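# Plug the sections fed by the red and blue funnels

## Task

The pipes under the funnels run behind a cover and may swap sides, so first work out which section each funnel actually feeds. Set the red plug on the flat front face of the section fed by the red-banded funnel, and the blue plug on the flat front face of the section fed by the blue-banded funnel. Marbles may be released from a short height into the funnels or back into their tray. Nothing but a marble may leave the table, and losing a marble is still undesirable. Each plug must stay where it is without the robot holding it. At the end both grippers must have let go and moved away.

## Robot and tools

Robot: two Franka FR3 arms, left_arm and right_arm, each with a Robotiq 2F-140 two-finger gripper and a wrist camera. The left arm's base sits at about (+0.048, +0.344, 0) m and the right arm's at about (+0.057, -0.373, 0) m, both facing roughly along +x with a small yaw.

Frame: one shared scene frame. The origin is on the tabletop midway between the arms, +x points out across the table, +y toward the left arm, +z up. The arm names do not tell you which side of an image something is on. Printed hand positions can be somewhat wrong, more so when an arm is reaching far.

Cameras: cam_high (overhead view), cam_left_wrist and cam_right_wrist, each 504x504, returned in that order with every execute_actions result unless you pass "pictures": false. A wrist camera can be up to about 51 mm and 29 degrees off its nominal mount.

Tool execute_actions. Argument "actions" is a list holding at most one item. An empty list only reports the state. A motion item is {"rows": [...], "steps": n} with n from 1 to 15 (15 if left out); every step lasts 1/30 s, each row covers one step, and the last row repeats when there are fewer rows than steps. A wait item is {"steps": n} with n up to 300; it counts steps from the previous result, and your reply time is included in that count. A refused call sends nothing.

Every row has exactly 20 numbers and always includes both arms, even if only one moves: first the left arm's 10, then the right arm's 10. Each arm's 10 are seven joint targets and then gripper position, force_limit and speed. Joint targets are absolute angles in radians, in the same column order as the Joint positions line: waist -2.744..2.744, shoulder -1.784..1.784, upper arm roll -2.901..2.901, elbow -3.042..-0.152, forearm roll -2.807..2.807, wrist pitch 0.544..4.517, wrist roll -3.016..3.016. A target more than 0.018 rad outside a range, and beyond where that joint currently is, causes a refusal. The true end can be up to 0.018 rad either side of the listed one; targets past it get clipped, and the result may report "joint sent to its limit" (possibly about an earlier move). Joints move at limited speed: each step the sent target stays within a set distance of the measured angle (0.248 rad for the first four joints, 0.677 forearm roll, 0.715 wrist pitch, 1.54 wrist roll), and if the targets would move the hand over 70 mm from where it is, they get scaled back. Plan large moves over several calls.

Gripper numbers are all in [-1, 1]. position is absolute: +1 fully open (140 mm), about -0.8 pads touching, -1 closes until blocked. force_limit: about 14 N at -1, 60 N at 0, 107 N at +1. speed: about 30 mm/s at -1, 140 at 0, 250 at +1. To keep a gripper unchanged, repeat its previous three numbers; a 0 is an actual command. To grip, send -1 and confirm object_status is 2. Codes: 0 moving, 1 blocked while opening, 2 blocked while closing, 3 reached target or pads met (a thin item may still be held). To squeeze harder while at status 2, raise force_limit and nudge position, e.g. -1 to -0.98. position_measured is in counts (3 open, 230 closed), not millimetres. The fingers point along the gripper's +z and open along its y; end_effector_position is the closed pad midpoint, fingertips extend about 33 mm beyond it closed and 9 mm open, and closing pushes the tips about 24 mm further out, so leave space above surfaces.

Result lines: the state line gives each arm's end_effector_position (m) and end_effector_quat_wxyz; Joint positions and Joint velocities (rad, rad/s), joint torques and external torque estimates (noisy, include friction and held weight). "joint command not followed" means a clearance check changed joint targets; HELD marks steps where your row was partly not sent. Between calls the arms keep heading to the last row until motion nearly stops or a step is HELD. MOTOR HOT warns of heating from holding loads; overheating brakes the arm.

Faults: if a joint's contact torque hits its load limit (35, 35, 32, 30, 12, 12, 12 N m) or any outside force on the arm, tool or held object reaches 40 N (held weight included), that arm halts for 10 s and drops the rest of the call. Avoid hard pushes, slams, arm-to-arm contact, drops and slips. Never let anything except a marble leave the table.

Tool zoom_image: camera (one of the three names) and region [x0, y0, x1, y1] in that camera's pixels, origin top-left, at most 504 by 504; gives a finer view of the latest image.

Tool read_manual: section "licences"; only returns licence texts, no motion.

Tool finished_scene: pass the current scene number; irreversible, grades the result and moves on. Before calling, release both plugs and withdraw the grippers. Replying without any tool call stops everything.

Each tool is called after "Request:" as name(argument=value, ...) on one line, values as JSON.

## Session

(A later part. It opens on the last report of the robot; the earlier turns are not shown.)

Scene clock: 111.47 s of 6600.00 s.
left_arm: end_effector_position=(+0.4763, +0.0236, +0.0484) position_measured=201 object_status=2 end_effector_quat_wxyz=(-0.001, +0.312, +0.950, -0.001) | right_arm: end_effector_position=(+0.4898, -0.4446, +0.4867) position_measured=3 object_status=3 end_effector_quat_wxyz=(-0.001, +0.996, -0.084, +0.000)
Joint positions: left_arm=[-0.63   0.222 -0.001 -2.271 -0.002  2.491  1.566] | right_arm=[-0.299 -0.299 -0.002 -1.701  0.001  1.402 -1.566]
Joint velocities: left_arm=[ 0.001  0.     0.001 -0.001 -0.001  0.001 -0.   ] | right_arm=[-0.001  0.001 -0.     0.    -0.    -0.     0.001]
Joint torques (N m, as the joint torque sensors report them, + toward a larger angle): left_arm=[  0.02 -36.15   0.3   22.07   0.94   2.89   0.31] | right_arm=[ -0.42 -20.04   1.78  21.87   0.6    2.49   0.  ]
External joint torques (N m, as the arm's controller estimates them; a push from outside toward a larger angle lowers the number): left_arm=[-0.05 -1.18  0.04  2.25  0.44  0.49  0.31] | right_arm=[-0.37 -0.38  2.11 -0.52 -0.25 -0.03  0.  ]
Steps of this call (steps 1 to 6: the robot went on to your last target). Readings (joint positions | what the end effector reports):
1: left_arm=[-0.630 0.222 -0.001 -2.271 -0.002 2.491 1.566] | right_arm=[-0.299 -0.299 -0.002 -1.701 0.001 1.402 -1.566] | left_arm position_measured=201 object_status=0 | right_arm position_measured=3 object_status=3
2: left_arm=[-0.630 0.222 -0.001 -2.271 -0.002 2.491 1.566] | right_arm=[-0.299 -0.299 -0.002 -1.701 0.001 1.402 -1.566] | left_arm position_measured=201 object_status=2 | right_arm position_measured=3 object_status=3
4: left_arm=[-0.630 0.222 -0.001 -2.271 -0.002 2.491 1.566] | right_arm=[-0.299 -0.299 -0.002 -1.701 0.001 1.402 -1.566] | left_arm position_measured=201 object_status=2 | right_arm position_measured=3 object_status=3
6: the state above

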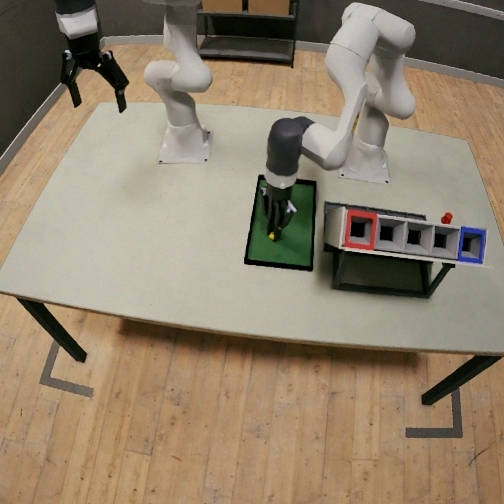

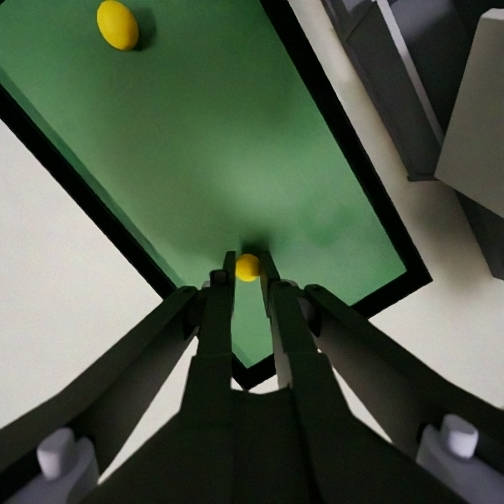

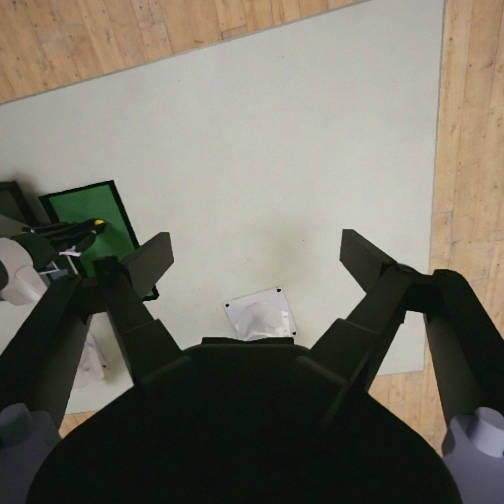

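Request:
execute_actions(actions=[{"rows":[[-0.628,-0.1,0,-1.9,0,1.8,1.57,-1,-0.5,-0.5,-0.3,-0.3,0,-1.7,0,1.4,-1.57,1,0,0]],"steps":15}], pictures=false)

Request:
execute_actions(actions=[{"rows":[[-0.5,-0.3,0,-1.6,0,1.3,1.7,-1,-0.5,-0.5,-0.3,-0.3,0,-1.7,0,1.4,-1.57,1,0,0]],"steps":15}], pictures=false)

Request:
execute_actions(actions=[{"rows":[[0.296,0.1,0,-1.15,0,1.35,1.85,-1,-0.5,-0.5,-0.3,-0.3,0,-1.7,0,1.4,-1.57,1,0,0]],"steps":15}], pictures=false)

Request:
execute_actions(actions=[{"steps":10}], pictures=false)

Request:
execute_actions(actions=[{"rows":[[0.296,0.17,0,-1.12,0,1.4,1.85,-1,-0.5,-0.5,-0.3,-0.3,0,-1.7,0,1.4,-1.57,1,0,0],[0.296,0.22,0,-1.1,0,1.42,1.85,-1,-0.5,-0.5,-0.3,-0.3,0,-1.7,0,1.4,-1.57,1,0,0],[0.296,0.27,0,-1.08,0,1.44,1.85,-1,-0.5,-0.5,-0.3,-0.3,0,-1.7,0,1.4,-1.57,1,0,0],[0.296,0.32,0,-1.06,0,1.457,1.85,-1,-0.5,-0.5,-0.3,-0.3,0,-1.7,0,1.4,-1.57,1,0,0],[0.296,0.36,0,-1.053,0,1.457,1.85,-1,-0.5,-0.5,-0.3,-0.3,0,-1.7,0,1.4,-1.57,1,0,0],[0.296,0.401,0,-1.053,0,1.457,1.85,-1,-0.5,-0.5,-0.3,-0.3,0,-1.7,0,1.4,-1.57,1,0,0]],"steps":15}], pictures=false)

Request:
execute_actions(actions=[{"steps":10}])

Scene clock: 122.43 s of 6600.00 s.
left_arm: end_effector_position=(+0.5045, +0.0022, +0.3432) position_measured=201 object_status=2 end_effector_quat_wxyz=(+0.060, +0.312, +0.948, -0.021) | right_arm: end_effector_position=(+0.4898, -0.4446, +0.4867) position_measured=3 object_status=3 end_effector_quat_wxyz=(-0.001, +0.996, -0.084, +0.000)
Joint positions: left_arm=[-0.63  -0.102 -0.001 -1.904 -0.002  1.931  1.566] | right_arm=[-0.299 -0.299 -0.002 -1.701  0.001  1.402 -1.566]
Joint velocities: left_arm=[ 0.    -0.27  -0.001  0.246  0.001 -0.722 -0.001] | right_arm=[-0.    -0.     0.001 -0.001  0.002  0.     0.002]
Joint torques (N m, as the joint torque sensors report them, + toward a larger angle): left_arm=[  0.82 -14.26   1.03  16.69   1.18   1.09   0.36] | right_arm=[ -1.22 -20.1    1.87  22.19   0.63   2.44  -0.07]
External joint torques (N m, as the arm's controller estimates them; a push from outside toward a larger angle lowers the number): left_arm=[ 0.84 -1.39  1.14  1.78  0.53 -0.54  0.37] | right_arm=[-1.31 -0.52  2.03 -0.13 -0.25 -0.08 -0.07]
Steps of this call (steps 1 to 15: the robot went on to your last target; steps 16 to 90: nothing new was sent; then 7.47 s passed at rest; steps 91 to 105: all 15 steps of this action). Readings (joint positions | what the end effector reports):
91: left_arm=[-0.630 0.213 -0.001 -2.256 -0.002 2.442 1.566] | right_arm=[-0.299 -0.299 -0.002 -1.701 0.001 1.402 -1.566] | left_arm position_measured=201 object_status=2 | right_arm position_measured=3 object_status=3
92: left_arm=[-0.630 0.194 -0.001 -2.234 -0.002 2.396 1.566] | right_arm=[-0.299 -0.299 -0.002 -1.701 0.001 1.402 -1.566] | left_arm position_measured=201 object_status=2 | right_arm position_measured=3 object_status=3
94: left_arm=[-0.630 0.144 -0.001 -2.180 -0.002 2.320 1.566] | right_arm=[-0.299 -0.299 -0.002 -1.701 0.001 1.402 -1.566] | left_arm position_measured=201 object_status=2 | right_arm position_measured=3 object_status=3
98: left_arm=[-0.630 0.043 -0.001 -2.064 -0.002 2.189 1.566] | right_arm=[-0.299 -0.299 -0.002 -1.701 0.001 1.402 -1.566] | left_arm position_measured=201 object_status=2 | right_arm position_measured=3 object_status=3
105: the state above

Scene clock: 122.93 s of 6600.00 s.
left_arm: end_effector_position=(+0.4435, +0.1198, +0.5356) position_measured=201 object_status=2 end_effector_quat_wxyz=(+0.055, +0.291, +0.955, -0.014) | right_arm: end_effector_position=(+0.4898, -0.4446, +0.4867) position_measured=3 object_status=3 end_effector_quat_wxyz=(-0.001, +0.996, -0.084, +0.000)
Joint positions: left_arm=[-0.505 -0.305  0.001 -1.603 -0.002  1.412  1.647] | right_arm=[-0.299 -0.299 -0.002 -1.701  0.001  1.402 -1.566]
Joint velocities: left_arm=[ 0.048 -0.107 -0.001  0.129  0.001 -0.65   0.161] | right_arm=[0.001 0.001 0.001 0.001 0.001 0.    0.   ]
Joint torques (N m, as the joint torque sensors report them, + toward a larger angle): left_arm=[  0.51 -10.59  -1.73  18.65   1.11   1.8    0.38] | right_arm=[ -0.69 -19.47   2.11  21.69   0.63   2.36  -0.02]
External joint torques (N m, as the arm's controller estimates them; a push from outside toward a larger angle lowers the number): left_arm=[ 1.55 -1.99  0.07  2.51  0.61 -0.72  0.39] | right_arm=[-0.81  0.06  2.23 -0.63 -0.25 -0.16 -0.02]
Steps of this call (steps 1 to 15: all 15 steps of this action). Readings (joint positions | what the end effector reports):
1: left_arm=[-0.622 -0.111 -0.006 -1.888 -0.002 1.893 1.570] | right_arm=[-0.299 -0.299 -0.002 -1.701 0.001 1.402 -1.566] | left_arm position_measured=201 object_status=2 | right_arm position_measured=3 object_status=3
2: left_arm=[-0.611 -0.124 -0.007 -1.866 -0.002 1.858 1.574] | right_arm=[-0.299 -0.299 -0.002 -1.701 0.001 1.402 -1.566] | left_arm position_measured=201 object_status=2 | right_arm position_measured=3 object_status=3
4: left_arm=[-0.589 -0.156 -0.006 -1.814 -0.002 1.790 1.582] | right_arm=[-0.299 -0.299 -0.002 -1.701 0.001 1.402 -1.566] | left_arm position_measured=201 object_status=2 | right_arm position_measured=3 object_status=3
8: left_arm=[-0.547 -0.224 -0.003 -1.710 -0.002 1.651 1.601] | right_arm=[-0.299 -0.299 -0.002 -1.701 0.001 1.402 -1.566] | left_arm position_measured=201 object_status=2 | right_arm position_measured=3 object_status=3
15: the state above

Scene clock: 123.43 s of 6600.00 s.
left_arm: end_effector_position=(+0.6127, +0.3529, +0.5261) position_measured=201 object_status=2 end_effector_quat_wxyz=(+0.049, +0.081, +0.995, +0.003) | right_arm: end_effector_position=(+0.4898, -0.4446, +0.4867) position_measured=3 object_status=3 end_effector_quat_wxyz=(-0.001, +0.996, -0.084, +0.000)
Joint positions: left_arm=[ 0.035  0.067 -0.007 -1.206 -0.004  1.371  1.75 ] | right_arm=[-0.299 -0.299 -0.002 -1.701  0.001  1.402 -1.566]
Joint velocities: left_arm=[ 1.051  0.228  0.091  0.22  -0.    -0.027  0.139] | right_arm=[ 0.001 -0.001  0.     0.001 -0.     0.001  0.   ]
Joint torques (N m, as the joint torque sensors report them, + toward a larger angle): left_arm=[ -1.18 -35.34  -3.75  26.29   1.2    1.9    0.58] | right_arm=[ -0.87 -19.83   1.94  21.55   0.7    2.43   0.01]
External joint torques (N m, as the arm's controller estimates them; a push from outside toward a larger angle lowers the number): left_arm=[ 2.99  1.5  -0.59  3.65  0.34 -0.44  0.58] | right_arm=[-0.92 -0.21  2.15 -0.82 -0.17 -0.1   0.01]
Steps of this call (steps 1 to 15: all 15 steps of this action). Readings (joint positions | what the end effector reports):
1: left_arm=[-0.474 -0.283 -0.011 -1.562 -0.004 1.396 1.657] | right_arm=[-0.299 -0.299 -0.002 -1.701 0.001 1.402 -1.566] | left_arm position_measured=201 object_status=2 | right_arm position_measured=3 object_status=3
2: left_arm=[-0.439 -0.250 -0.015 -1.518 -0.004 1.394 1.667] | right_arm=[-0.299 -0.299 -0.002 -1.701 0.001 1.402 -1.566] | left_arm position_measured=201 object_status=2 | right_arm position_measured=3 object_status=3
4: left_arm=[-0.367 -0.180 -0.014 -1.439 -0.004 1.389 1.683] | right_arm=[-0.299 -0.299 -0.002 -1.701 0.001 1.402 -1.566] | left_arm position_measured=201 object_status=2 | right_arm position_measured=3 object_status=3
8: left_arm=[-0.225 -0.046 -0.011 -1.307 -0.004 1.382 1.711] | right_arm=[-0.299 -0.299 -0.002 -1.701 0.001 1.402 -1.566] | left_arm position_measured=201 object_status=2 | right_arm position_measured=3 object_status=3
15: the state above

Scene clock: 123.77 s of 6600.00 s.
left_arm: end_effector_position=(+0.5960, +0.5102, +0.5298) position_measured=201 object_status=2 end_effector_quat_wxyz=(+0.050, -0.029, +0.998, +0.014) | right_arm: end_effector_position=(+0.4898, -0.4446, +0.4867) position_measured=3 object_status=3 end_effector_quat_wxyz=(-0.001, +0.996, -0.084, +0.000)
Joint positions: left_arm=[ 0.295  0.099  0.01  -1.154 -0.     1.357  1.807] | right_arm=[-0.299 -0.299 -0.002 -1.701  0.001  1.402 -1.566]
Joint velocities: left_arm=[ 0.066 -0.    -0.026  0.041  0.001 -0.024  0.128] | right_arm=[-0.001 -0.    -0.001  0.     0.001  0.     0.   ]
Joint torques (N m, as the joint torque sensors report them, + toward a larger angle): left_arm=[ -2.32 -31.3   -5.08  23.03   0.71   2.24   0.62] | right_arm=[  0.   -20.36   2.19  22.57   0.71   2.37  -0.07]
External joint torques (N m, as the arm's controller estimates them; a push from outside toward a larger angle lowers the number): left_arm=[ 1.95 -0.13 -1.37  2.59  0.58 -0.36  0.63] | right_arm=[ 0.02 -0.59  2.49  0.13 -0.15 -0.16 -0.07]
Steps of this call (steps 1 to 10: the robot went on to your last target). Readings (joint positions | what the end effector reports):
1: left_arm=[0.073 0.074 -0.006 -1.199 -0.004 1.370 1.755] | right_arm=[-0.299 -0.299 -0.002 -1.701 0.001 1.402 -1.566] | left_arm position_measured=201 object_status=2 | right_arm position_measured=3 object_status=3
2: left_arm=[0.110 0.080 -0.005 -1.192 -0.004 1.369 1.760] | right_arm=[-0.299 -0.299 -0.002 -1.701 0.001 1.402 -1.566] | left_arm position_measured=201 object_status=2 | right_arm position_measured=3 object_status=3
4: left_arm=[0.185 0.090 -0.003 -1.177 -0.004 1.365 1.772] | right_arm=[-0.299 -0.299 -0.002 -1.701 0.001 1.402 -1.566] | left_arm position_measured=201 object_status=2 | right_arm position_measured=3 object_status=3
8: left_arm=[0.284 0.099 0.010 -1.158 -0.001 1.359 1.798] | right_arm=[-0.299 -0.299 -0.002 -1.701 0.001 1.402 -1.566] | left_arm position_measured=201 object_status=2 | right_arm position_measured=3 object_status=3
10: the state above

Scene clock: 124.27 s of 6600.00 s.
left_arm: end_effector_position=(+0.6755, +0.5295, +0.3846) position_measured=201 object_status=2 end_effector_quat_wxyz=(-0.017, -0.010, +1.000, -0.005) | right_arm: end_effector_position=(+0.4898, -0.4446, +0.4867) position_measured=3 object_status=3 end_effector_quat_wxyz=(-0.001, +0.996, -0.084, +0.000)
Joint positions: left_arm=[ 0.296  0.415  0.002 -1.064 -0.     1.444  1.837] | right_arm=[-0.299 -0.299 -0.002 -1.701  0.001  1.402 -1.566]
Joint velocities: left_arm=[-0.    -0.059 -0.     0.069 -0.001  0.053  0.029] | right_arm=[-0.002 -0.001  0.    -0.     0.     0.    -0.002]
Joint torques (N m, as the joint torque sensors report them, + toward a larger angle): left_arm=[  0.06 -50.23  -0.79  27.7    0.83   2.8    0.35] | right_arm=[ -0.31 -20.12   1.29  22.53   0.62   2.35  -0.02]
External joint torques (N m, as the arm's controller estimates them; a push from outside toward a larger angle lowers the number): left_arm=[-0.12 -2.23 -1.34  2.86 -0.07  0.34  0.35] | right_arm=[-0.25 -0.33  1.64  0.1  -0.23 -0.18 -0.02]
Steps of this call (steps 1 to 15: all 15 steps of this action). Readings (joint positions | what the end effector reports):
1: left_arm=[0.296 0.109 0.009 -1.140 -0.000 1.363 1.811] | right_arm=[-0.299 -0.299 -0.002 -1.701 0.001 1.402 -1.566] | left_arm position_measured=201 object_status=2 | right_arm position_measured=3 object_status=3
2: left_arm=[0.296 0.130 0.007 -1.121 -0.000 1.373 1.815] | right_arm=[-0.299 -0.299 -0.002 -1.701 0.001 1.402 -1.566] | left_arm position_measured=201 object_status=2 | right_arm position_measured=3 object_status=3
4: left_arm=[0.296 0.191 0.004 -1.088 -0.000 1.395 1.820] | right_arm=[-0.299 -0.299 -0.002 -1.701 0.001 1.402 -1.566] | left_arm position_measured=201 object_status=2 | right_arm position_measured=3 object_status=3
8: left_arm=[0.296 0.331 0.003 -1.062 -0.000 1.424 1.828] | right_arm=[-0.299 -0.299 -0.002 -1.701 0.001 1.402 -1.566] | left_arm position_measured=201 object_status=2 | right_arm position_measured=3 object_status=3
15: the state above

Scene clock: 124.60 s of 6600.00 s.
left_arm: end_effector_position=(+0.6794, +0.5306, +0.3996) position_measured=201 object_status=2 end_effector_quat_wxyz=(-0.001, -0.007, +1.000, -0.000) | right_arm: end_effector_position=(+0.4898, -0.4446, +0.4867) position_measured=3 object_status=3 end_effector_quat_wxyz=(-0.001, +0.996, -0.084, +0.000)
Joint positions: left_arm=[ 0.296  0.401  0.002 -1.053 -0.     1.453  1.843] | right_arm=[-0.299 -0.299 -0.002 -1.701  0.001  1.402 -1.566]
Joint velocities: left_arm=[-0.001 -0.     0.002 -0.    -0.001  0.007  0.01 ] | right_arm=[ 0.    -0.001  0.001  0.001  0.     0.     0.   ]
Joint torques (N m, as the joint torque sensors report them, + toward a larger angle): left_arm=[  0.01 -44.    -0.51  24.32   0.82   2.86   0.36] | right_arm=[ -1.78 -19.65   1.94  22.03   0.61   2.49   0.04]
External joint torques (N m, as the arm's controller estimates them; a push from outside toward a larger angle lowers the number): left_arm=[-0.07 -0.8  -0.96  1.66 -0.03  0.46  0.36] | right_arm=[-1.77  0.06  2.23 -0.39 -0.26 -0.04  0.04]
Steps of this call (steps 1 to 10: the robot went on to your last target). Readings (joint positions | what the end effector reports):
1: left_arm=[0.296 0.413 0.002 -1.062 -0.000 1.446 1.838] | right_arm=[-0.299 -0.299 -0.002 -1.701 0.001 1.402 -1.566] | left_arm position_measured=201 object_status=2 | right_arm position_measured=3 object_status=3
2: left_arm=[0.296 0.410 0.002 -1.060 -0.000 1.448 1.839] | right_arm=[-0.299 -0.299 -0.002 -1.701 0.001 1.402 -1.566] | left_arm position_measured=201 object_status=2 | right_arm position_measured=3 object_status=3
4: left_arm=[0.296 0.405 0.002 -1.056 -0.000 1.450 1.840] | right_arm=[-0.299 -0.299 -0.002 -1.701 0.001 1.402 -1.566] | left_arm position_measured=201 object_status=2 | right_arm position_measured=3 object_status=3
8: left_arm=[0.296 0.401 0.002 -1.053 -0.000 1.453 1.842] | right_arm=[-0.299 -0.299 -0.002 -1.701 0.001 1.402 -1.566] | left_arm position_measured=201 object_status=2 | right_arm position_measured=3 object_status=3
10: the state above

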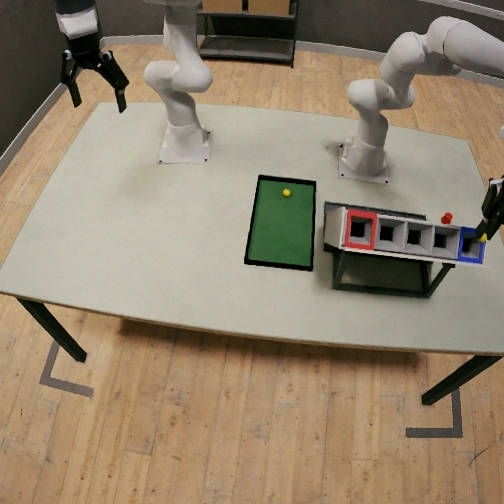

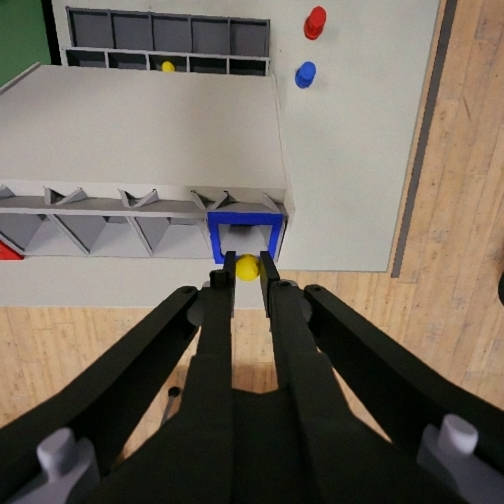

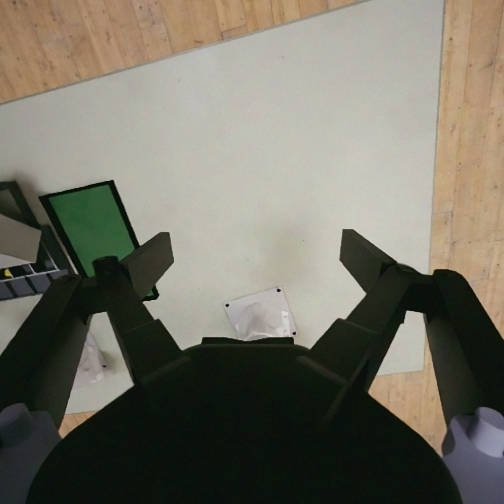

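Request:
execute_actions(actions=[{"rows":[[0.296,0.42,0,-1.053,0,1.445,1.85,-1,-0.5,-0.5,-0.3,-0.3,0,-1.7,0,1.4,-1.57,1,0,0],[0.296,0.42,0,-1.053,0,1.445,1.85,-1,-0.5,-0.5,-0.3,-0.3,0,-1.7,0,1.4,-1.57,1,0,0],[0.296,0.42,0,-1.053,0,1.445,1.85,-1,-0.5,-0.5,-0.3,-0.3,0,-1.7,0,1.4,-1.57,1,0,0],[0.296,0.42,0,-1.053,0,1.445,1.85,-1,-0.5,-0.5,-0.3,-0.3,0,-1.7,0,1.4,-1.57,1,0,0],[0.296,0.42,0,-1.053,0,1.445,1.85,-1,-0.5,-0.5,-0.3,-0.3,0,-1.7,0,1.4,-1.57,1,0,0],[0.296,0.42,0,-1.053,0,1.445,1.85,-1,-0.5,-0.5,-0.3,-0.3,0,-1.7,0,1.4,-1.57,1,0,0],[0.296,0.42,0,-1.053,0,1.445,1.85,-0.2,-0.5,0,-0.3,-0.3,0,-1.7,0,1.4,-1.57,1,0,0]],"steps":15}], pictures=false)

Request:
execute_actions(actions=[{"rows":[[0.5,-0.3,0,-1.65,0,1.4,2.1,0,-0.5,0,-0.3,-0.3,0,-1.7,0,1.4,-1.57,1,0,0]],"steps":15}], pictures=false)

Request:
execute_actions(actions=[{"steps":8}], pictures=false)

Request:
execute_actions(actions=[{"rows":[[0.905,-0.3245,0,-2.613,0,2.291,2.47,0.2,-0.5,0,-0.3,-0.3,0,-1.7,0,1.4,-1.57,1,0,0]],"steps":15}], pictures=false)

Request:
execute_actions(actions=[{"steps":45}])

Scene clock: 132.67 s of 6600.00 s.
left_arm: end_effector_position=(+0.6790, +0.5304, +0.3868) position_measured=154 object_status=0 end_effector_quat_wxyz=(-0.012, -0.006, +1.000, -0.003) | right_arm: end_effector_position=(+0.4898, -0.4446, +0.4867) position_measured=3 object_status=3 end_effector_quat_wxyz=(-0.001, +0.996, -0.084, +0.000)
Joint positions: left_arm=[ 0.296  0.42   0.001 -1.053 -0.     1.448  1.846] | right_arm=[-0.299 -0.299 -0.002 -1.701  0.001  1.402 -1.566]
Joint velocities: left_arm=[ 0.     0.001 -0.     0.    -0.001 -0.001  0.   ] | right_arm=[-0.    -0.    -0.001 -0.001 -0.001 -0.001  0.002]
Joint torques (N m, as the joint torque sensors report them, + toward a larger angle): left_arm=[  0.27 -43.65  -0.7   24.63   0.83   1.93   0.31] | right_arm=[ -0.76 -19.4    1.13  21.98   0.6    2.42  -0.08]
External joint torques (N m, as the arm's controller estimates them; a push from outside toward a larger angle lowers the number): left_arm=[ 0.32  0.25 -1.06  1.84  0.01 -0.42  0.31] | right_arm=[-0.75  0.35  1.43 -0.44 -0.27 -0.11 -0.08]
Steps of this call (steps 1 to 30: the robot went on to your last target; steps 31 to 90: nothing new was sent; then 4.57 s passed at rest; steps 91 to 105: all 15 steps of this action). Readings (joint positions | what the end effector reports):
91: left_arm=[0.296 0.403 0.001 -1.052 -0.000 1.453 1.846] | right_arm=[-0.299 -0.299 -0.002 -1.701 0.001 1.402 -1.566] | left_arm position_measured=201 object_status=2 | right_arm position_measured=3 object_status=3
92: left_arm=[0.296 0.406 0.001 -1.052 -0.000 1.453 1.846] | right_arm=[-0.299 -0.299 -0.002 -1.701 0.001 1.402 -1.566] | left_arm position_measured=201 object_status=2 | right_arm position_measured=3 object_status=3
94: left_arm=[0.296 0.413 0.001 -1.052 -0.000 1.451 1.846] | right_arm=[-0.299 -0.299 -0.002 -1.701 0.001 1.402 -1.566] | left_arm position_measured=201 object_status=2 | right_arm position_measured=3 object_status=3
98: left_arm=[0.296 0.420 0.001 -1.053 -0.000 1.449 1.846] | right_arm=[-0.299 -0.299 -0.002 -1.701 0.001 1.402 -1.566] | left_arm position_measured=199 object_status=0 | right_arm position_measured=3 object_status=3
105: the state above

Scene clock: 133.17 s of 6600.00 s.
left_arm: end_effector_position=(+0.4519, +0.5606, +0.5082) position_measured=129 object_status=3 end_effector_quat_wxyz=(+0.023, -0.023, +0.999, +0.010) | right_arm: end_effector_position=(+0.4898, -0.4446, +0.4867) position_measured=3 object_status=3 end_effector_quat_wxyz=(-0.001, +0.996, -0.084, +0.000)
Joint positions: left_arm=[ 0.498 -0.265  0.005 -1.622 -0.002  1.408  2.017] | right_arm=[-0.299 -0.299 -0.002 -1.701  0.001  1.402 -1.566]
Joint velocities: left_arm=[ 0.01  -0.919 -0.031 -0.053 -0.001 -0.009  0.262] | right_arm=[-0.001  0.     0.    -0.001 -0.002 -0.001 -0.001]
Joint torques (N m, as the joint torque sensors report them, + toward a larger angle): left_arm=[ 1.94  5.2  -2.17 11.03  1.13  1.64  0.36] | right_arm=[ -0.47 -19.43   1.91  22.28   0.58   2.43   0.02]
External joint torques (N m, as the arm's controller estimates them; a push from outside toward a larger angle lowers the number): left_arm=[ 2.59 -0.5  -1.2   1.35  0.61 -0.42  0.37] | right_arm=[-0.43  0.2   2.23 -0.08 -0.28 -0.09  0.02]
Steps of this call (steps 1 to 15: all 15 steps of this action). Readings (joint positions | what the end effector reports):
1: left_arm=[0.310 0.399 -0.008 -1.089 -0.002 1.447 1.857] | right_arm=[-0.299 -0.299 -0.002 -1.701 0.001 1.402 -1.566] | left_arm position_measured=154 object_status=0 | right_arm position_measured=3 object_status=3
2: left_arm=[0.330 0.370 -0.012 -1.128 -0.002 1.443 1.867] | right_arm=[-0.299 -0.299 -0.002 -1.701 0.001 1.402 -1.566] | left_arm position_measured=148 object_status=0 | right_arm position_measured=3 object_status=3
4: left_arm=[0.378 0.299 -0.011 -1.213 -0.002 1.436 1.890] | right_arm=[-0.299 -0.299 -0.002 -1.701 0.001 1.402 -1.566] | left_arm position_measured=132 object_status=0 | right_arm position_measured=3 object_status=3
8: left_arm=[0.461 0.101 0.002 -1.429 -0.002 1.424 1.941] | right_arm=[-0.299 -0.299 -0.002 -1.701 0.001 1.402 -1.566] | left_arm position_measured=129 object_status=0 | right_arm position_measured=3 object_status=3
15: the state above

Scene clock: 133.43 s of 6600.00 s.
left_arm: end_effector_position=(+0.4426, +0.5539, +0.5145) position_measured=129 object_status=3 end_effector_quat_wxyz=(+0.028, +0.002, +1.000, +0.014) | right_arm: end_effector_position=(+0.4898, -0.4446, +0.4867) position_measured=3 object_status=3 end_effector_quat_wxyz=(-0.001, +0.996, -0.084, +0.000)
Joint positions: left_arm=[ 0.498 -0.304  0.002 -1.645 -0.002  1.404  2.063] | right_arm=[-0.299 -0.299 -0.002 -1.701  0.001  1.402 -1.566]
Joint velocities: left_arm=[ 0.     0.068 -0.001 -0.067 -0.    -0.014  0.109] | right_arm=[ 0.001 -0.    -0.001 -0.001 -0.001  0.001  0.001]
Joint torques (N m, as the joint torque sensors report them, + toward a larger angle): left_arm=[  1.25 -18.89  -1.07  24.7    1.09   2.28   0.27] | right_arm=[ -0.92 -19.45   1.82  22.55   0.6    2.39  -0.05]
External joint torques (N m, as the arm's controller estimates them; a push from outside toward a larger angle lowers the number): left_arm=[ 1.17  2.59 -0.87  1.39  0.23 -0.41  0.27] | right_arm=[-0.85  0.19  2.19  0.19 -0.26 -0.13 -0.05]
Steps of this call (steps 1 to 8: the robot went on to your last target). Readings (joint positions | what the end effector reports):
1: left_arm=[0.498 -0.290 0.004 -1.623 -0.002 1.407 2.025] | right_arm=[-0.299 -0.299 -0.002 -1.701 0.001 1.402 -1.566] | left_arm position_measured=129 object_status=3 | right_arm position_measured=3 object_status=3
2: left_arm=[0.498 -0.305 0.003 -1.625 -0.002 1.407 2.032] | right_arm=[-0.299 -0.299 -0.002 -1.701 0.001 1.402 -1.566] | left_arm position_measured=129 object_status=3 | right_arm position_measured=3 object_status=3
4: left_arm=[0.498 -0.313 0.002 -1.631 -0.002 1.407 2.045] | right_arm=[-0.299 -0.299 -0.002 -1.701 0.001 1.402 -1.566] | left_arm position_measured=129 object_status=3 | right_arm position_measured=3 object_status=3
8: the state above

Scene clock: 133.93 s of 6600.00 s.
left_arm: end_effector_position=(+0.3886, +0.7343, +0.3392) position_measured=104 object_status=3 end_effector_quat_wxyz=(+0.072, -0.077, +0.992, +0.068) | right_arm: end_effector_position=(+0.4898, -0.4446, +0.4867) position_measured=3 object_status=3 end_effector_quat_wxyz=(-0.001, +0.996, -0.084, +0.000)
Joint positions: left_arm=[ 0.862 -0.326  0.002 -2.171 -0.003  2.044  2.271] | right_arm=[-0.299 -0.299 -0.002 -1.701  0.001  1.402 -1.566]
Joint velocities: left_arm=[ 0.388  0.042  0.065 -1.615 -0.     0.959  0.446] | right_arm=[ 0.001  0.001  0.001 -0.001  0.002 -0.    -0.002]
Joint torques (N m, as the joint torque sensors report them, + toward a larger angle): left_arm=[ -2.6  -21.99  -5.19  31.81   1.15   4.16   0.49] | right_arm=[ -0.68 -19.3    1.41  21.59   0.6    2.38   0.04]
External joint torques (N m, as the arm's controller estimates them; a push from outside toward a larger angle lowers the number): left_arm=[2.29 0.76 0.51 0.22 0.6  0.62 0.5 ] | right_arm=[-0.73  0.31  1.62 -0.76 -0.28 -0.14  0.04]
Steps of this call (steps 1 to 15: all 15 steps of this action). Readings (joint positions | what the end effector reports):
1: left_arm=[0.516 -0.309 -0.006 -1.667 -0.003 1.443 2.076] | right_arm=[-0.299 -0.299 -0.002 -1.701 0.001 1.402 -1.566] | left_arm position_measured=129 object_status=0 | right_arm position_measured=3 object_status=3
2: left_arm=[0.539 -0.312 -0.009 -1.691 -0.003 1.485 2.089] | right_arm=[-0.299 -0.299 -0.002 -1.701 0.001 1.402 -1.566] | left_arm position_measured=122 object_status=0 | right_arm position_measured=3 object_status=3
4: left_arm=[0.589 -0.315 -0.009 -1.741 -0.003 1.568 2.114] | right_arm=[-0.299 -0.299 -0.002 -1.701 0.001 1.402 -1.566] | left_arm position_measured=107 object_status=0 | right_arm position_measured=3 object_status=3
8: left_arm=[0.698 -0.318 -0.008 -1.852 -0.003 1.735 2.162] | right_arm=[-0.299 -0.299 -0.002 -1.701 0.001 1.402 -1.566] | left_arm position_measured=104 object_status=0 | right_arm position_measured=3 object_status=3
15: the state above

Scene clock: 135.43 s of 6600.00 s.
left_arm: end_effector_position=(+0.3044, +0.6628, +0.1496) position_measured=104 object_status=3 end_effector_quat_wxyz=(+0.001, -0.001, +1.000, -0.001) | right_arm: end_effector_position=(+0.4898, -0.4446, +0.4867) position_measured=3 object_status=3 end_effector_quat_wxyz=(-0.001, +0.996, -0.084, +0.000)
Joint positions: left_arm=[ 0.903 -0.322  0.002 -2.612 -0.003  2.288  2.464] | right_arm=[-0.299 -0.299 -0.002 -1.701  0.001  1.402 -1.566]
Joint velocities: left_arm=[ 0.001  0.001 -0.001  0.002 -0.002 -0.     0.007] | right_arm=[ 0.001  0.    -0.001  0.001  0.     0.001 -0.   ]
Joint torques (N m, as the joint torque sensors report them, + toward a larger angle): left_arm=[  2.11 -19.09  -2.3   23.56   1.19   2.79   0.27] | right_arm=[ -0.79 -19.71   1.64  22.3    0.59   2.46  -0.02]
External joint torques (N m, as the arm's controller estimates them; a push from outside toward a larger angle lowers the number): left_arm=[ 2.08 -0.44 -2.    1.34  0.53  0.37  0.27] | right_arm=[-0.73 -0.02  2.   -0.1  -0.27 -0.07 -0.02]
Steps of this call (steps 1 to 45: the robot went on to your last target). Readings (joint positions | what the end effector reports):
1: left_arm=[0.873 -0.325 0.003 -2.227 -0.003 2.075 2.285] | right_arm=[-0.299 -0.299 -0.002 -1.701 0.001 1.402 -1.566] | left_arm position_measured=104 object_status=3 | right_arm position_measured=3 object_status=3
2: left_arm=[0.881 -0.324 0.004 -2.281 -0.003 2.100 2.298] | right_arm=[-0.299 -0.299 -0.002 -1.701 0.001 1.402 -1.566] | left_arm position_measured=104 object_status=3 | right_arm position_measured=3 object_status=3
4: left_arm=[0.890 -0.323 0.004 -2.382 -0.003 2.140 2.319] | right_arm=[-0.299 -0.299 -0.002 -1.701 0.001 1.402 -1.566] | left_arm position_measured=104 object_status=3 | right_arm position_measured=3 object_status=3
8: left_arm=[0.900 -0.319 0.003 -2.561 -0.003 2.210 2.365] | right_arm=[-0.299 -0.299 -0.002 -1.701 0.001 1.402 -1.566] | left_arm position_measured=104 object_status=3 | right_arm position_measured=3 object_status=3
45: the state above
All arms were judged still, so your last target was given up. Only a new action makes them travel on or press farther. Fingers that are still opening or closing keep moving.

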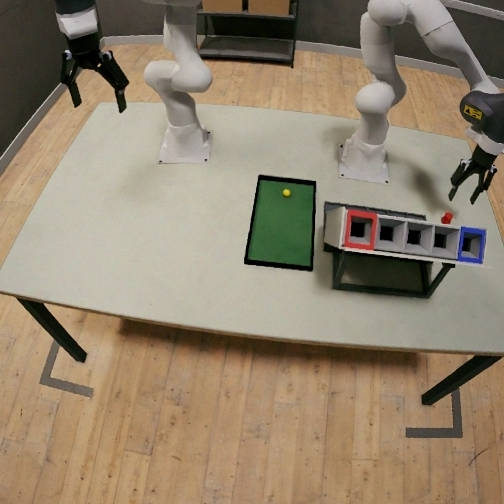

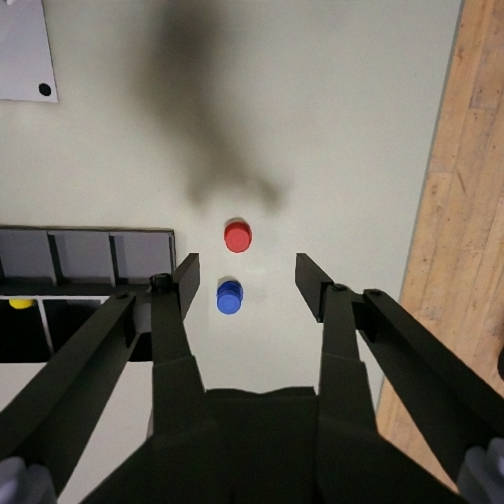

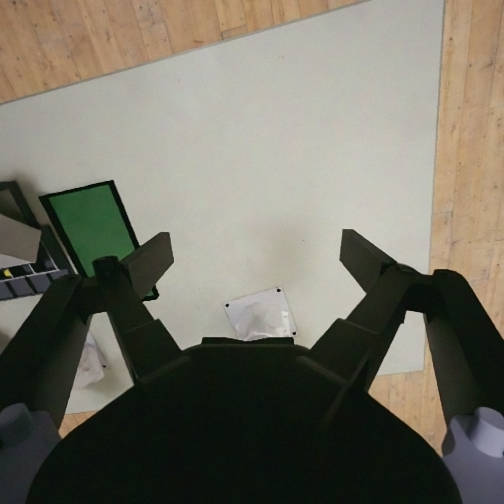

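Request:
execute_actions(actions=[{"rows":[[0.922,-0.3,0,-2.66,0,2.37,2.49,0,-0.5,0,-0.3,-0.3,0,-1.7,0,1.4,-1.57,1,0,0],[0.922,-0.3,0,-2.66,0,2.39,2.49,0,-0.5,0,-0.3,-0.3,0,-1.7,0,1.4,-1.57,1,0,0],[0.922,-0.27,0,-2.713,0,2.446,2.49,0,-0.5,0,-0.3,-0.3,0,-1.7,0,1.4,-1.57,1,0,0],[0.922,-0.27,0,-2.713,0,2.47,2.49,0,-0.5,0,-0.3,-0.3,0,-1.7,0,1.4,-1.57,1,0,0],[0.922,-0.24,0,-2.72,0,2.5,2.49,0,-0.5,0,-0.3,-0.3,0,-1.7,0,1.4,-1.57,1,0,0],[0.922,-0.22,0,-2.725,0,2.53,2.49,0,-0.5,0,-0.3,-0.3,0,-1.7,0,1.4,-1.57,1,0,0],[0.922,-0.2,0,-2.73,0,2.56,2.49,0,-0.5,0,-0.3,-0.3,0,-1.7,0,1.4,-1.57,1,0,0],[0.922,-0.18,0,-2.735,0,2.59,2.49,0,-0.5,0,-0.3,-0.3,0,-1.7,0,1.4,-1.57,1,0,0],[0.922,-0.16,0,-2.74,0,2.611,2.49,0,-0.5,0,-0.3,-0.3,0,-1.7,0,1.4,-1.57,1,0,0],[0.922,-0.137,0,-2.743,0,2.611,2.49,0,-0.5,0,-0.3,-0.3,0,-1.7,0,1.4,-1.57,1,0,0]],"steps":15}], pictures=false)

Request:
execute_actions(actions=[{"steps":12}])

Scene clock: 151.73 s of 6600.00 s.
left_arm: end_effector_position=(+0.2826, +0.6456, +0.0483) position_measured=129 object_status=3 end_effector_quat_wxyz=(-0.010, -0.000, +1.000, -0.014) | right_arm: end_effector_position=(+0.4898, -0.4446, +0.4867) position_measured=3 object_status=3 end_effector_quat_wxyz=(-0.001, +0.996, -0.084, +0.000)
Joint positions: left_arm=[ 0.92  -0.139 -0.    -2.744 -0.003  2.57   2.482] | right_arm=[-0.299 -0.299 -0.002 -1.701  0.001  1.402 -1.566]
Joint velocities: left_arm=[ 0.001  0.035 -0.    -0.001 -0.     0.225  0.01 ] | right_arm=[-0.     0.    -0.001  0.    -0.001 -0.001 -0.   ]
Joint torques (N m, as the joint torque sensors report them, + toward a larger angle): left_arm=[  1.06 -21.58  -0.44  20.68   0.94   2.87   0.21] | right_arm=[ -0.11 -19.01   2.27  22.23   0.7    2.41  -0.07]
External joint torques (N m, as the arm's controller estimates them; a push from outside toward a larger angle lowers the number): left_arm=[ 1.07  1.12 -0.28  1.27  0.49  0.44  0.21] | right_arm=[-0.12  0.77  2.53 -0.21 -0.17 -0.12 -0.07]
Steps of this call (steps 1 to 90: nothing new was sent; then 12.80 s passed at rest; steps 91 to 105: all 15 steps of this action). Readings (joint positions | what the end effector reports):
91: left_arm=[0.907 -0.321 0.000 -2.620 -0.003 2.304 2.468] | right_arm=[-0.299 -0.299 -0.002 -1.701 0.001 1.402 -1.566] | left_arm position_measured=104 object_status=0 | right_arm position_measured=3 object_status=3
92: left_arm=[0.911 -0.317 -0.000 -2.631 -0.003 2.319 2.470] | right_arm=[-0.299 -0.299 -0.002 -1.701 0.001 1.402 -1.566] | left_arm position_measured=110 object_status=0 | right_arm position_measured=3 object_status=3
94: left_arm=[0.916 -0.297 -0.000 -2.670 -0.003 2.365 2.473] | right_arm=[-0.299 -0.299 -0.002 -1.701 0.001 1.402 -1.566] | left_arm position_measured=126 object_status=0 | right_arm position_measured=3 object_status=3
98: left_arm=[0.919 -0.222 -0.000 -2.719 -0.003 2.464 2.478] | right_arm=[-0.299 -0.299 -0.002 -1.701 0.001 1.402 -1.566] | left_arm position_measured=129 object_status=0 | right_arm position_measured=3 object_status=3
105: the state above

Scene clock: 152.13 s of 6600.00 s.
left_arm: end_effector_position=(+0.2893, +0.6543, +0.0510) position_measured=129 object_status=3 end_effector_quat_wxyz=(+0.000, +0.001, +1.000, -0.000) | right_arm: end_effector_position=(+0.4898, -0.4446, +0.4867) position_measured=3 object_status=3 end_effector_quat_wxyz=(-0.001, +0.996, -0.084, +0.000)
Joint positions: left_arm=[ 0.92  -0.139 -0.    -2.744 -0.003  2.605  2.485] | right_arm=[-0.299 -0.299 -0.002 -1.701  0.001  1.402 -1.566]
Joint velocities: left_arm=[ 0.001 -0.    -0.001  0.001  0.     0.02   0.004] | right_arm=[ 0.002 -0.    -0.001 -0.001 -0.001  0.    -0.   ]
Joint torques (N m, as the joint torque sensors report them, + toward a larger angle): left_arm=[  0.29 -19.7   -0.35  20.66   0.96   2.69   0.27] | right_arm=[ -1.25 -19.89   1.36  22.23   0.7    2.55  -0.07]
External joint torques (N m, as the arm's controller estimates them; a push from outside toward a larger angle lowers the number): left_arm=[ 0.32  1.51 -0.19  2.39  0.51  0.28  0.27] | right_arm=[-1.28 -0.24  1.61 -0.14 -0.17  0.03 -0.07]
Steps of this call (steps 1 to 12: the robot went on to your last target). Readings (joint positions | what the end effector reports):
1: left_arm=[0.920 -0.139 -0.000 -2.744 -0.003 2.577 2.483] | right_arm=[-0.299 -0.299 -0.002 -1.701 0.001 1.402 -1.566] | left_arm position_measured=129 object_status=3 | right_arm position_measured=3 object_status=3
2: left_arm=[0.920 -0.139 -0.000 -2.744 -0.003 2.583 2.483] | right_arm=[-0.299 -0.299 -0.002 -1.701 0.001 1.402 -1.566] | left_arm position_measured=129 object_status=3 | right_arm position_measured=3 object_status=3
4: left_arm=[0.920 -0.139 -0.000 -2.744 -0.003 2.591 2.484] | right_arm=[-0.299 -0.299 -0.002 -1.701 0.001 1.402 -1.566] | left_arm position_measured=129 object_status=3 | right_arm position_measured=3 object_status=3
8: left_arm=[0.920 -0.139 -0.000 -2.744 -0.003 2.601 2.484] | right_arm=[-0.299 -0.299 -0.002 -1.701 0.001 1.402 -1.566] | left_arm position_measured=129 object_status=3 | right_arm position_measured=3 object_status=3
12: the state above

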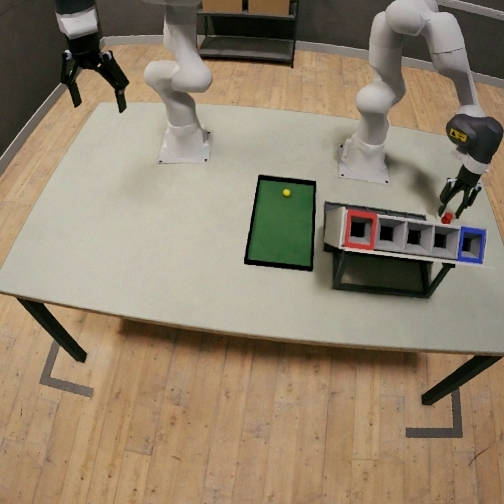

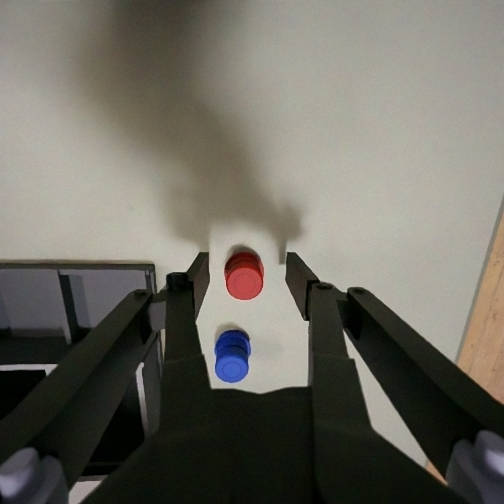

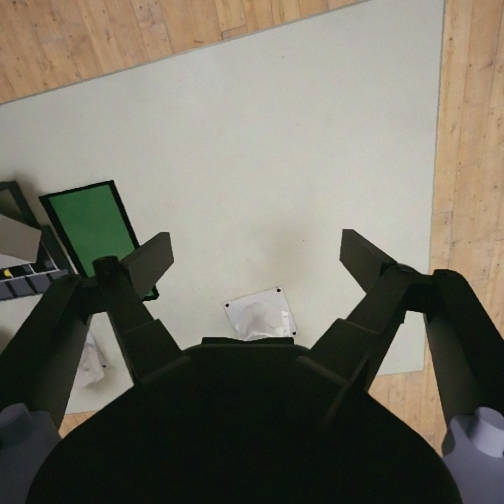

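Request:
execute_actions(actions=[{"rows":[[0.922,-0.137,0,-2.743,0,2.611,2.49,-1,-0.3,-0.3,-0.3,-0.3,0,-1.7,0,1.4,-1.57,1,0,0]],"steps":15}], pictures=false)

Request:
execute_actions(actions=[{"steps":8}], pictures=false)

Scene clock: 160.87 s of 6600.00 s.
left_arm: end_effector_position=(+0.2901, +0.6554, +0.0514) position_measured=192 object_status=0 end_effector_quat_wxyz=(+0.002, +0.002, +1.000, +0.001) | right_arm: end_effector_position=(+0.4898, -0.4446, +0.4867) position_measured=3 object_status=3 end_effector_quat_wxyz=(-0.001, +0.996, -0.084, +0.000)
Joint positions: left_arm=[ 0.92  -0.139 -0.    -2.744 -0.003  2.609  2.486] | right_arm=[-0.299 -0.299 -0.002 -1.701  0.001  1.402 -1.566]
Joint velocities: left_arm=[ 0.     0.     0.001 -0.     0.     0.     0.002] | right_arm=[ 0.001  0.001 -0.001  0.001 -0.     0.     0.001]
Joint torques (N m, as the joint torque sensors report them, + toward a larger angle): left_arm=[  0.86 -20.09  -0.39  20.42   1.02   2.83   0.22] | right_arm=[ -1.33 -20.12   1.82  21.87   0.67   2.47   0.  ]
External joint torques (N m, as the arm's controller estimates them; a push from outside toward a larger angle lowers the number): left_arm=[ 0.86  1.11 -0.26  2.16  0.57  0.41  0.22] | right_arm=[-1.29 -0.47  2.15 -0.52 -0.2  -0.06  0.  ]
Steps of this call (steps 1 to 30: the robot went on to your last target; steps 31 to 90: nothing new was sent; then 5.23 s passed at rest; steps 91 to 105: all 15 steps of this action). Readings (joint positions | what the end effector reports):
91: left_arm=[0.920 -0.139 -0.000 -2.744 -0.003 2.608 2.486] | right_arm=[-0.299 -0.299 -0.002 -1.701 0.001 1.402 -1.566] | left_arm position_measured=129 object_status=0 | right_arm position_measured=3 object_status=3
92: left_arm=[0.920 -0.139 -0.000 -2.744 -0.003 2.608 2.486] | right_arm=[-0.299 -0.299 -0.002 -1.701 0.001 1.402 -1.566] | left_arm position_measured=134 object_status=0 | right_arm position_measured=3 object_status=3
94: left_arm=[0.920 -0.139 -0.000 -2.744 -0.003 2.608 2.486] | right_arm=[-0.299 -0.299 -0.002 -1.701 0.001 1.402 -1.566] | left_arm position_measured=145 object_status=0 | right_arm position_measured=3 object_status=3
98: left_arm=[0.920 -0.139 -0.000 -2.744 -0.003 2.609 2.486] | right_arm=[-0.299 -0.299 -0.002 -1.701 0.001 1.402 -1.566] | left_arm position_measured=168 object_status=0 | right_arm position_measured=3 object_status=3
105: the state above

Scene clock: 161.13 s of 6600.00 s.
left_arm: end_effector_position=(+0.2901, +0.6554, +0.0514) position_measured=192 object_status=2 end_effector_quat_wxyz=(+0.002, +0.002, +1.000, +0.001) | right_arm: end_effector_position=(+0.4898, -0.4446, +0.4867) position_measured=3 object_status=3 end_effector_quat_wxyz=(-0.001, +0.996, -0.084, +0.000)
Joint positions: left_arm=[ 0.92  -0.139 -0.    -2.744 -0.003  2.609  2.486] | right_arm=[-0.299 -0.299 -0.002 -1.701  0.001  1.402 -1.566]
Joint velocities: left_arm=[ 0.001  0.    -0.001 -0.     0.002 -0.     0.001] | right_arm=[-0.001 -0.001 -0.001  0.     0.    -0.     0.001]
Joint torques (N m, as the joint torque sensors report them, + toward a larger angle): left_arm=[  1.37 -20.24  -0.4   19.77   0.94   2.7    0.27] | right_arm=[ -0.45 -19.24   1.85  21.47   0.53   2.44  -0.04]
External joint torques (N m, as the arm's controller estimates them; a push from outside toward a larger angle lowers the number): left_arm=[ 1.31  1.   -0.32  1.52  0.5   0.28  0.27] | right_arm=[-0.36  0.53  2.25 -0.96 -0.33 -0.09 -0.04]
Steps of this call (steps 1 to 8: the robot went on to your last target). Readings (joint positions | what the end effector reports):
1: left_arm=[0.920 -0.139 -0.000 -2.744 -0.003 2.609 2.486] | right_arm=[-0.299 -0.299 -0.002 -1.701 0.001 1.402 -1.566] | left_arm position_measured=192 object_status=0 | right_arm position_measured=3 object_status=3
2: left_arm=[0.920 -0.139 -0.000 -2.744 -0.003 2.609 2.486] | right_arm=[-0.299 -0.299 -0.002 -1.701 0.001 1.402 -1.566] | left_arm position_measured=192 object_status=0 | right_arm position_measured=3 object_status=3
4: left_arm=[0.920 -0.139 -0.000 -2.744 -0.003 2.609 2.486] | right_arm=[-0.299 -0.299 -0.002 -1.701 0.001 1.402 -1.566] | left_arm position_measured=192 object_status=2 | right_arm position_measured=3 object_status=3
8: the state above

Request:
execute_actions(actions=[{"rows":[[0.922,-0.18,0,-2.74,0,2.55,2.49,-1,-0.3,-0.3,-0.3,-0.3,0,-1.7,0,1.4,-1.57,1,0,0],[0.922,-0.22,0,-2.73,0,2.49,2.49,-1,-0.3,-0.3,-0.3,-0.3,0,-1.7,0,1.4,-1.57,1,0,0],[0.922,-0.27,0,-2.72,0,2.43,2.49,-1,-0.3,-0.3,-0.3,-0.3,0,-1.7,0,1.4,-1.57,1,0,0],[0.922,-0.33,0,-2.72,0,2.37,2.49,-1,-0.3,-0.3,-0.3,-0.3,0,-1.7,0,1.4,-1.57,1,0,0],[0.922,-0.39,0,-2.73,0,2.31,2.49,-1,-0.3,-0.3,-0.3,-0.3,0,-1.7,0,1.4,-1.57,1,0,0],[0.922,-0.45,0,-2.74,0,2.26,2.4,-1,-0.3,-0.3,-0.3,-0.3,0,-1.7,0,1.4,-1.57,1,0,0]],"steps":12}], pictures=false)

Request:
execute_actions(actions=[{"rows":[[0.125,-0.679,0,-2.928,0,2.179,1.69,-1,-0.3,-0.3,-0.3,-0.3,0,-1.7,0,1.4,-1.57,1,0,0]],"steps":15}], pictures=false)

Request:
execute_actions(actions=[{"steps":35}])

Scene clock: 166.60 s of 6600.00 s.
left_arm: end_effector_position=(+0.2819, +0.6445, +0.1488) position_measured=192 object_status=2 end_effector_quat_wxyz=(+0.012, -0.020, +1.000, +0.013) | right_arm: end_effector_position=(+0.4898, -0.4446, +0.4867) position_measured=3 object_status=3 end_effector_quat_wxyz=(-0.001, +0.996, -0.084, +0.000)
Joint positions: left_arm=[ 0.92  -0.447 -0.    -2.733 -0.003  2.321  2.443] | right_arm=[-0.299 -0.299 -0.002 -1.701  0.001  1.402 -1.566]
Joint velocities: left_arm=[ 0.    -0.041 -0.001 -0.049  0.    -0.349 -0.128] | right_arm=[ 0.     0.     0.    -0.001 -0.001 -0.    -0.   ]
Joint torques (N m, as the joint torque sensors report them, + toward a larger angle): left_arm=[  1.43 -14.98  -0.11  21.5    1.11   2.06  -0.17] | right_arm=[ -0.63 -19.01   2.36  21.98   0.61   2.45  -0.09]
External joint torques (N m, as the arm's controller estimates them; a push from outside toward a larger angle lowers the number): left_arm=[ 1.47 -2.34  0.37 -0.05  0.44 -0.37 -0.18] | right_arm=[-0.63  0.52  2.64 -0.32 -0.26 -0.07 -0.09]
Steps of this call (steps 1 to 15: the robot went on to your last target; steps 16 to 90: nothing new was sent; then 2.07 s passed at rest; steps 91 to 102: all 12 steps of this action). Readings (joint positions | what the end effector reports):
91: left_arm=[0.920 -0.146 -0.000 -2.744 -0.003 2.599 2.487] | right_arm=[-0.299 -0.299 -0.002 -1.701 0.001 1.402 -1.566] | left_arm position_measured=192 object_status=2 | right_arm position_measured=3 object_status=3
92: left_arm=[0.920 -0.162 -0.000 -2.744 -0.003 2.579 2.487] | right_arm=[-0.299 -0.299 -0.002 -1.701 0.001 1.402 -1.566] | left_arm position_measured=192 object_status=2 | right_arm position_measured=3 object_status=3
94: left_arm=[0.920 -0.227 -0.000 -2.738 -0.003 2.519 2.487] | right_arm=[-0.299 -0.299 -0.002 -1.701 0.001 1.402 -1.566] | left_arm position_measured=192 object_status=2 | right_arm position_measured=3 object_status=3
98: left_arm=[0.920 -0.408 -0.000 -2.732 -0.003 2.387 2.464] | right_arm=[-0.299 -0.299 -0.002 -1.701 0.001 1.402 -1.566] | left_arm position_measured=192 object_status=2 | right_arm position_measured=3 object_status=3
102: the state above

Scene clock: 167.10 s of 6600.00 s.
left_arm: end_effector_position=(+0.3332, +0.3836, +0.1317) position_measured=192 object_status=2 end_effector_quat_wxyz=(-0.027, +0.091, +0.995, -0.005) | right_arm: end_effector_position=(+0.4898, -0.4446, +0.4867) position_measured=3 object_status=3 end_effector_quat_wxyz=(-0.001, +0.996, -0.084, +0.000)
Joint positions: left_arm=[ 0.151 -0.675 -0.005 -2.924 -0.002  2.195  1.89 ] | right_arm=[-0.299 -0.299 -0.002 -1.701  0.001  1.402 -1.566]
Joint velocities: left_arm=[-0.337 -0.015  0.005 -0.03   0.001 -0.082 -0.651] | right_arm=[ 0.001 -0.001 -0.001  0.001 -0.    -0.     0.001]
Joint torques (N m, as the joint torque sensors report them, + toward a larger angle): left_arm=[ 1.75 -7.07  1.92 23.1   0.96  1.86  0.03] | right_arm=[ -0.69 -20.14   1.88  21.79   0.64   2.41  -0.01]
External joint torques (N m, as the arm's controller estimates them; a push from outside toward a larger angle lowers the number): left_arm=[-0.97 -0.14  0.47  0.47  0.28 -0.47  0.02] | right_arm=[-0.61 -0.35  2.27 -0.67 -0.22 -0.12 -0.01]
Steps of this call (steps 1 to 15: all 15 steps of this action). Readings (joint positions | what the end effector reports):
1: left_arm=[0.890 -0.473 0.009 -2.758 -0.002 2.311 2.404] | right_arm=[-0.299 -0.299 -0.002 -1.701 0.001 1.402 -1.566] | left_arm position_measured=192 object_status=2 | right_arm position_measured=3 object_status=3
2: left_arm=[0.848 -0.510 0.009 -2.790 -0.002 2.298 2.364] | right_arm=[-0.299 -0.299 -0.002 -1.701 0.001 1.402 -1.566] | left_arm position_measured=192 object_status=2 | right_arm position_measured=3 object_status=3
4: left_arm=[0.748 -0.575 0.007 -2.841 -0.002 2.273 2.278] | right_arm=[-0.299 -0.299 -0.002 -1.701 0.001 1.402 -1.566] | left_arm position_measured=192 object_status=2 | right_arm position_measured=3 object_status=3
8: left_arm=[0.496 -0.650 0.002 -2.901 -0.002 2.231 2.108] | right_arm=[-0.299 -0.299 -0.002 -1.701 0.001 1.402 -1.566] | left_arm position_measured=192 object_status=2 | right_arm position_measured=3 object_status=3
15: the state above

Scene clock: 168.27 s of 6600.00 s.
left_arm: end_effector_position=(+0.3288, +0.3767, +0.1301) position_measured=192 object_status=2 end_effector_quat_wxyz=(-0.034, +0.005, +0.999, -0.004) | right_arm: end_effector_position=(+0.4898, -0.4446, +0.4867) position_measured=3 object_status=3 end_effector_quat_wxyz=(-0.001, +0.996, -0.084, +0.000)
Joint positions: left_arm=[ 0.127 -0.677 -0.002 -2.927 -0.002  2.182  1.698] | right_arm=[-0.299 -0.299 -0.002 -1.701  0.001  1.402 -1.566]
Joint velocities: left_arm=[ 0.001  0.001 -0.001  0.001 -0.001 -0.    -0.016] | right_arm=[-0.001  0.     0.     0.001 -0.001 -0.001 -0.   ]
Joint torques (N m, as the joint torque sensors report them, + toward a larger angle): left_arm=[-0.91 -7.31  0.16 23.32  0.88  1.93  0.  ] | right_arm=[ -1.14 -20.12   2.49  22.5    0.66   2.38  -0.04]
External joint torques (N m, as the arm's controller estimates them; a push from outside toward a larger angle lowers the number): left_arm=[-0.92 -0.52  0.73  0.91  0.23 -0.31  0.  ] | right_arm=[-1.12 -0.47  2.79  0.14 -0.2  -0.14 -0.04]
Steps of this call (steps 1 to 35: the robot went on to your last target). Readings (joint positions | what the end effector reports):
1: left_arm=[0.142 -0.676 -0.005 -2.925 -0.002 2.192 1.870] | right_arm=[-0.299 -0.299 -0.002 -1.701 0.001 1.402 -1.566] | left_arm position_measured=192 object_status=2 | right_arm position_measured=3 object_status=3
2: left_arm=[0.137 -0.676 -0.004 -2.926 -0.002 2.190 1.852] | right_arm=[-0.299 -0.299 -0.002 -1.701 0.001 1.402 -1.566] | left_arm position_measured=192 object_status=2 | right_arm position_measured=3 object_status=3
4: left_arm=[0.131 -0.676 -0.003 -2.926 -0.002 2.187 1.821] | right_arm=[-0.299 -0.299 -0.002 -1.701 0.001 1.402 -1.566] | left_arm position_measured=192 object_status=2 | right_arm position_measured=3 object_status=3
8: left_arm=[0.128 -0.676 -0.002 -2.927 -0.002 2.184 1.776] | right_arm=[-0.299 -0.299 -0.002 -1.701 0.001 1.402 -1.566] | left_arm position_measured=192 object_status=2 | right_arm position_measured=3 object_status=3
35: the state above

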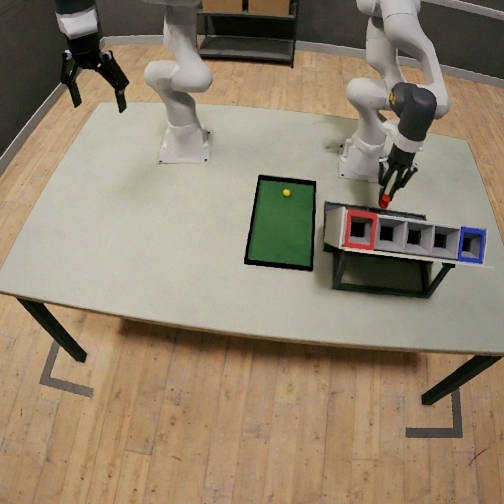

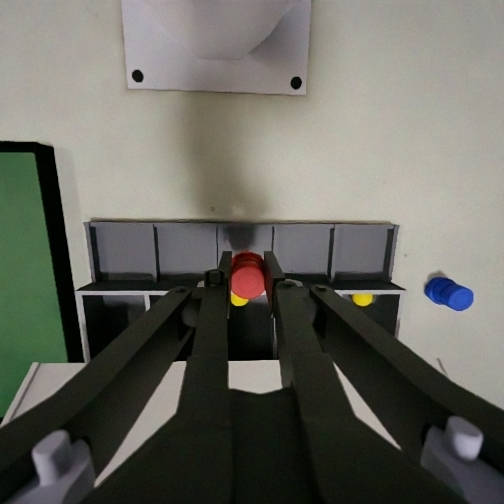

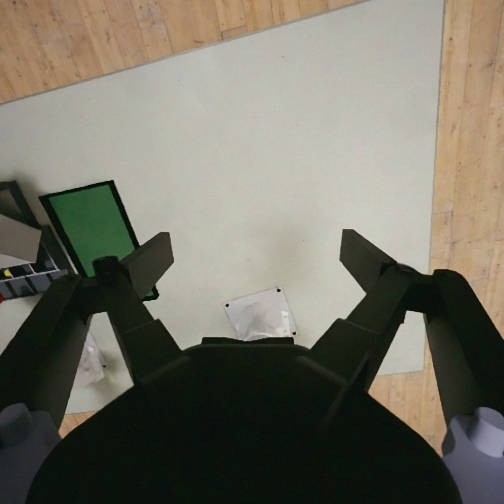

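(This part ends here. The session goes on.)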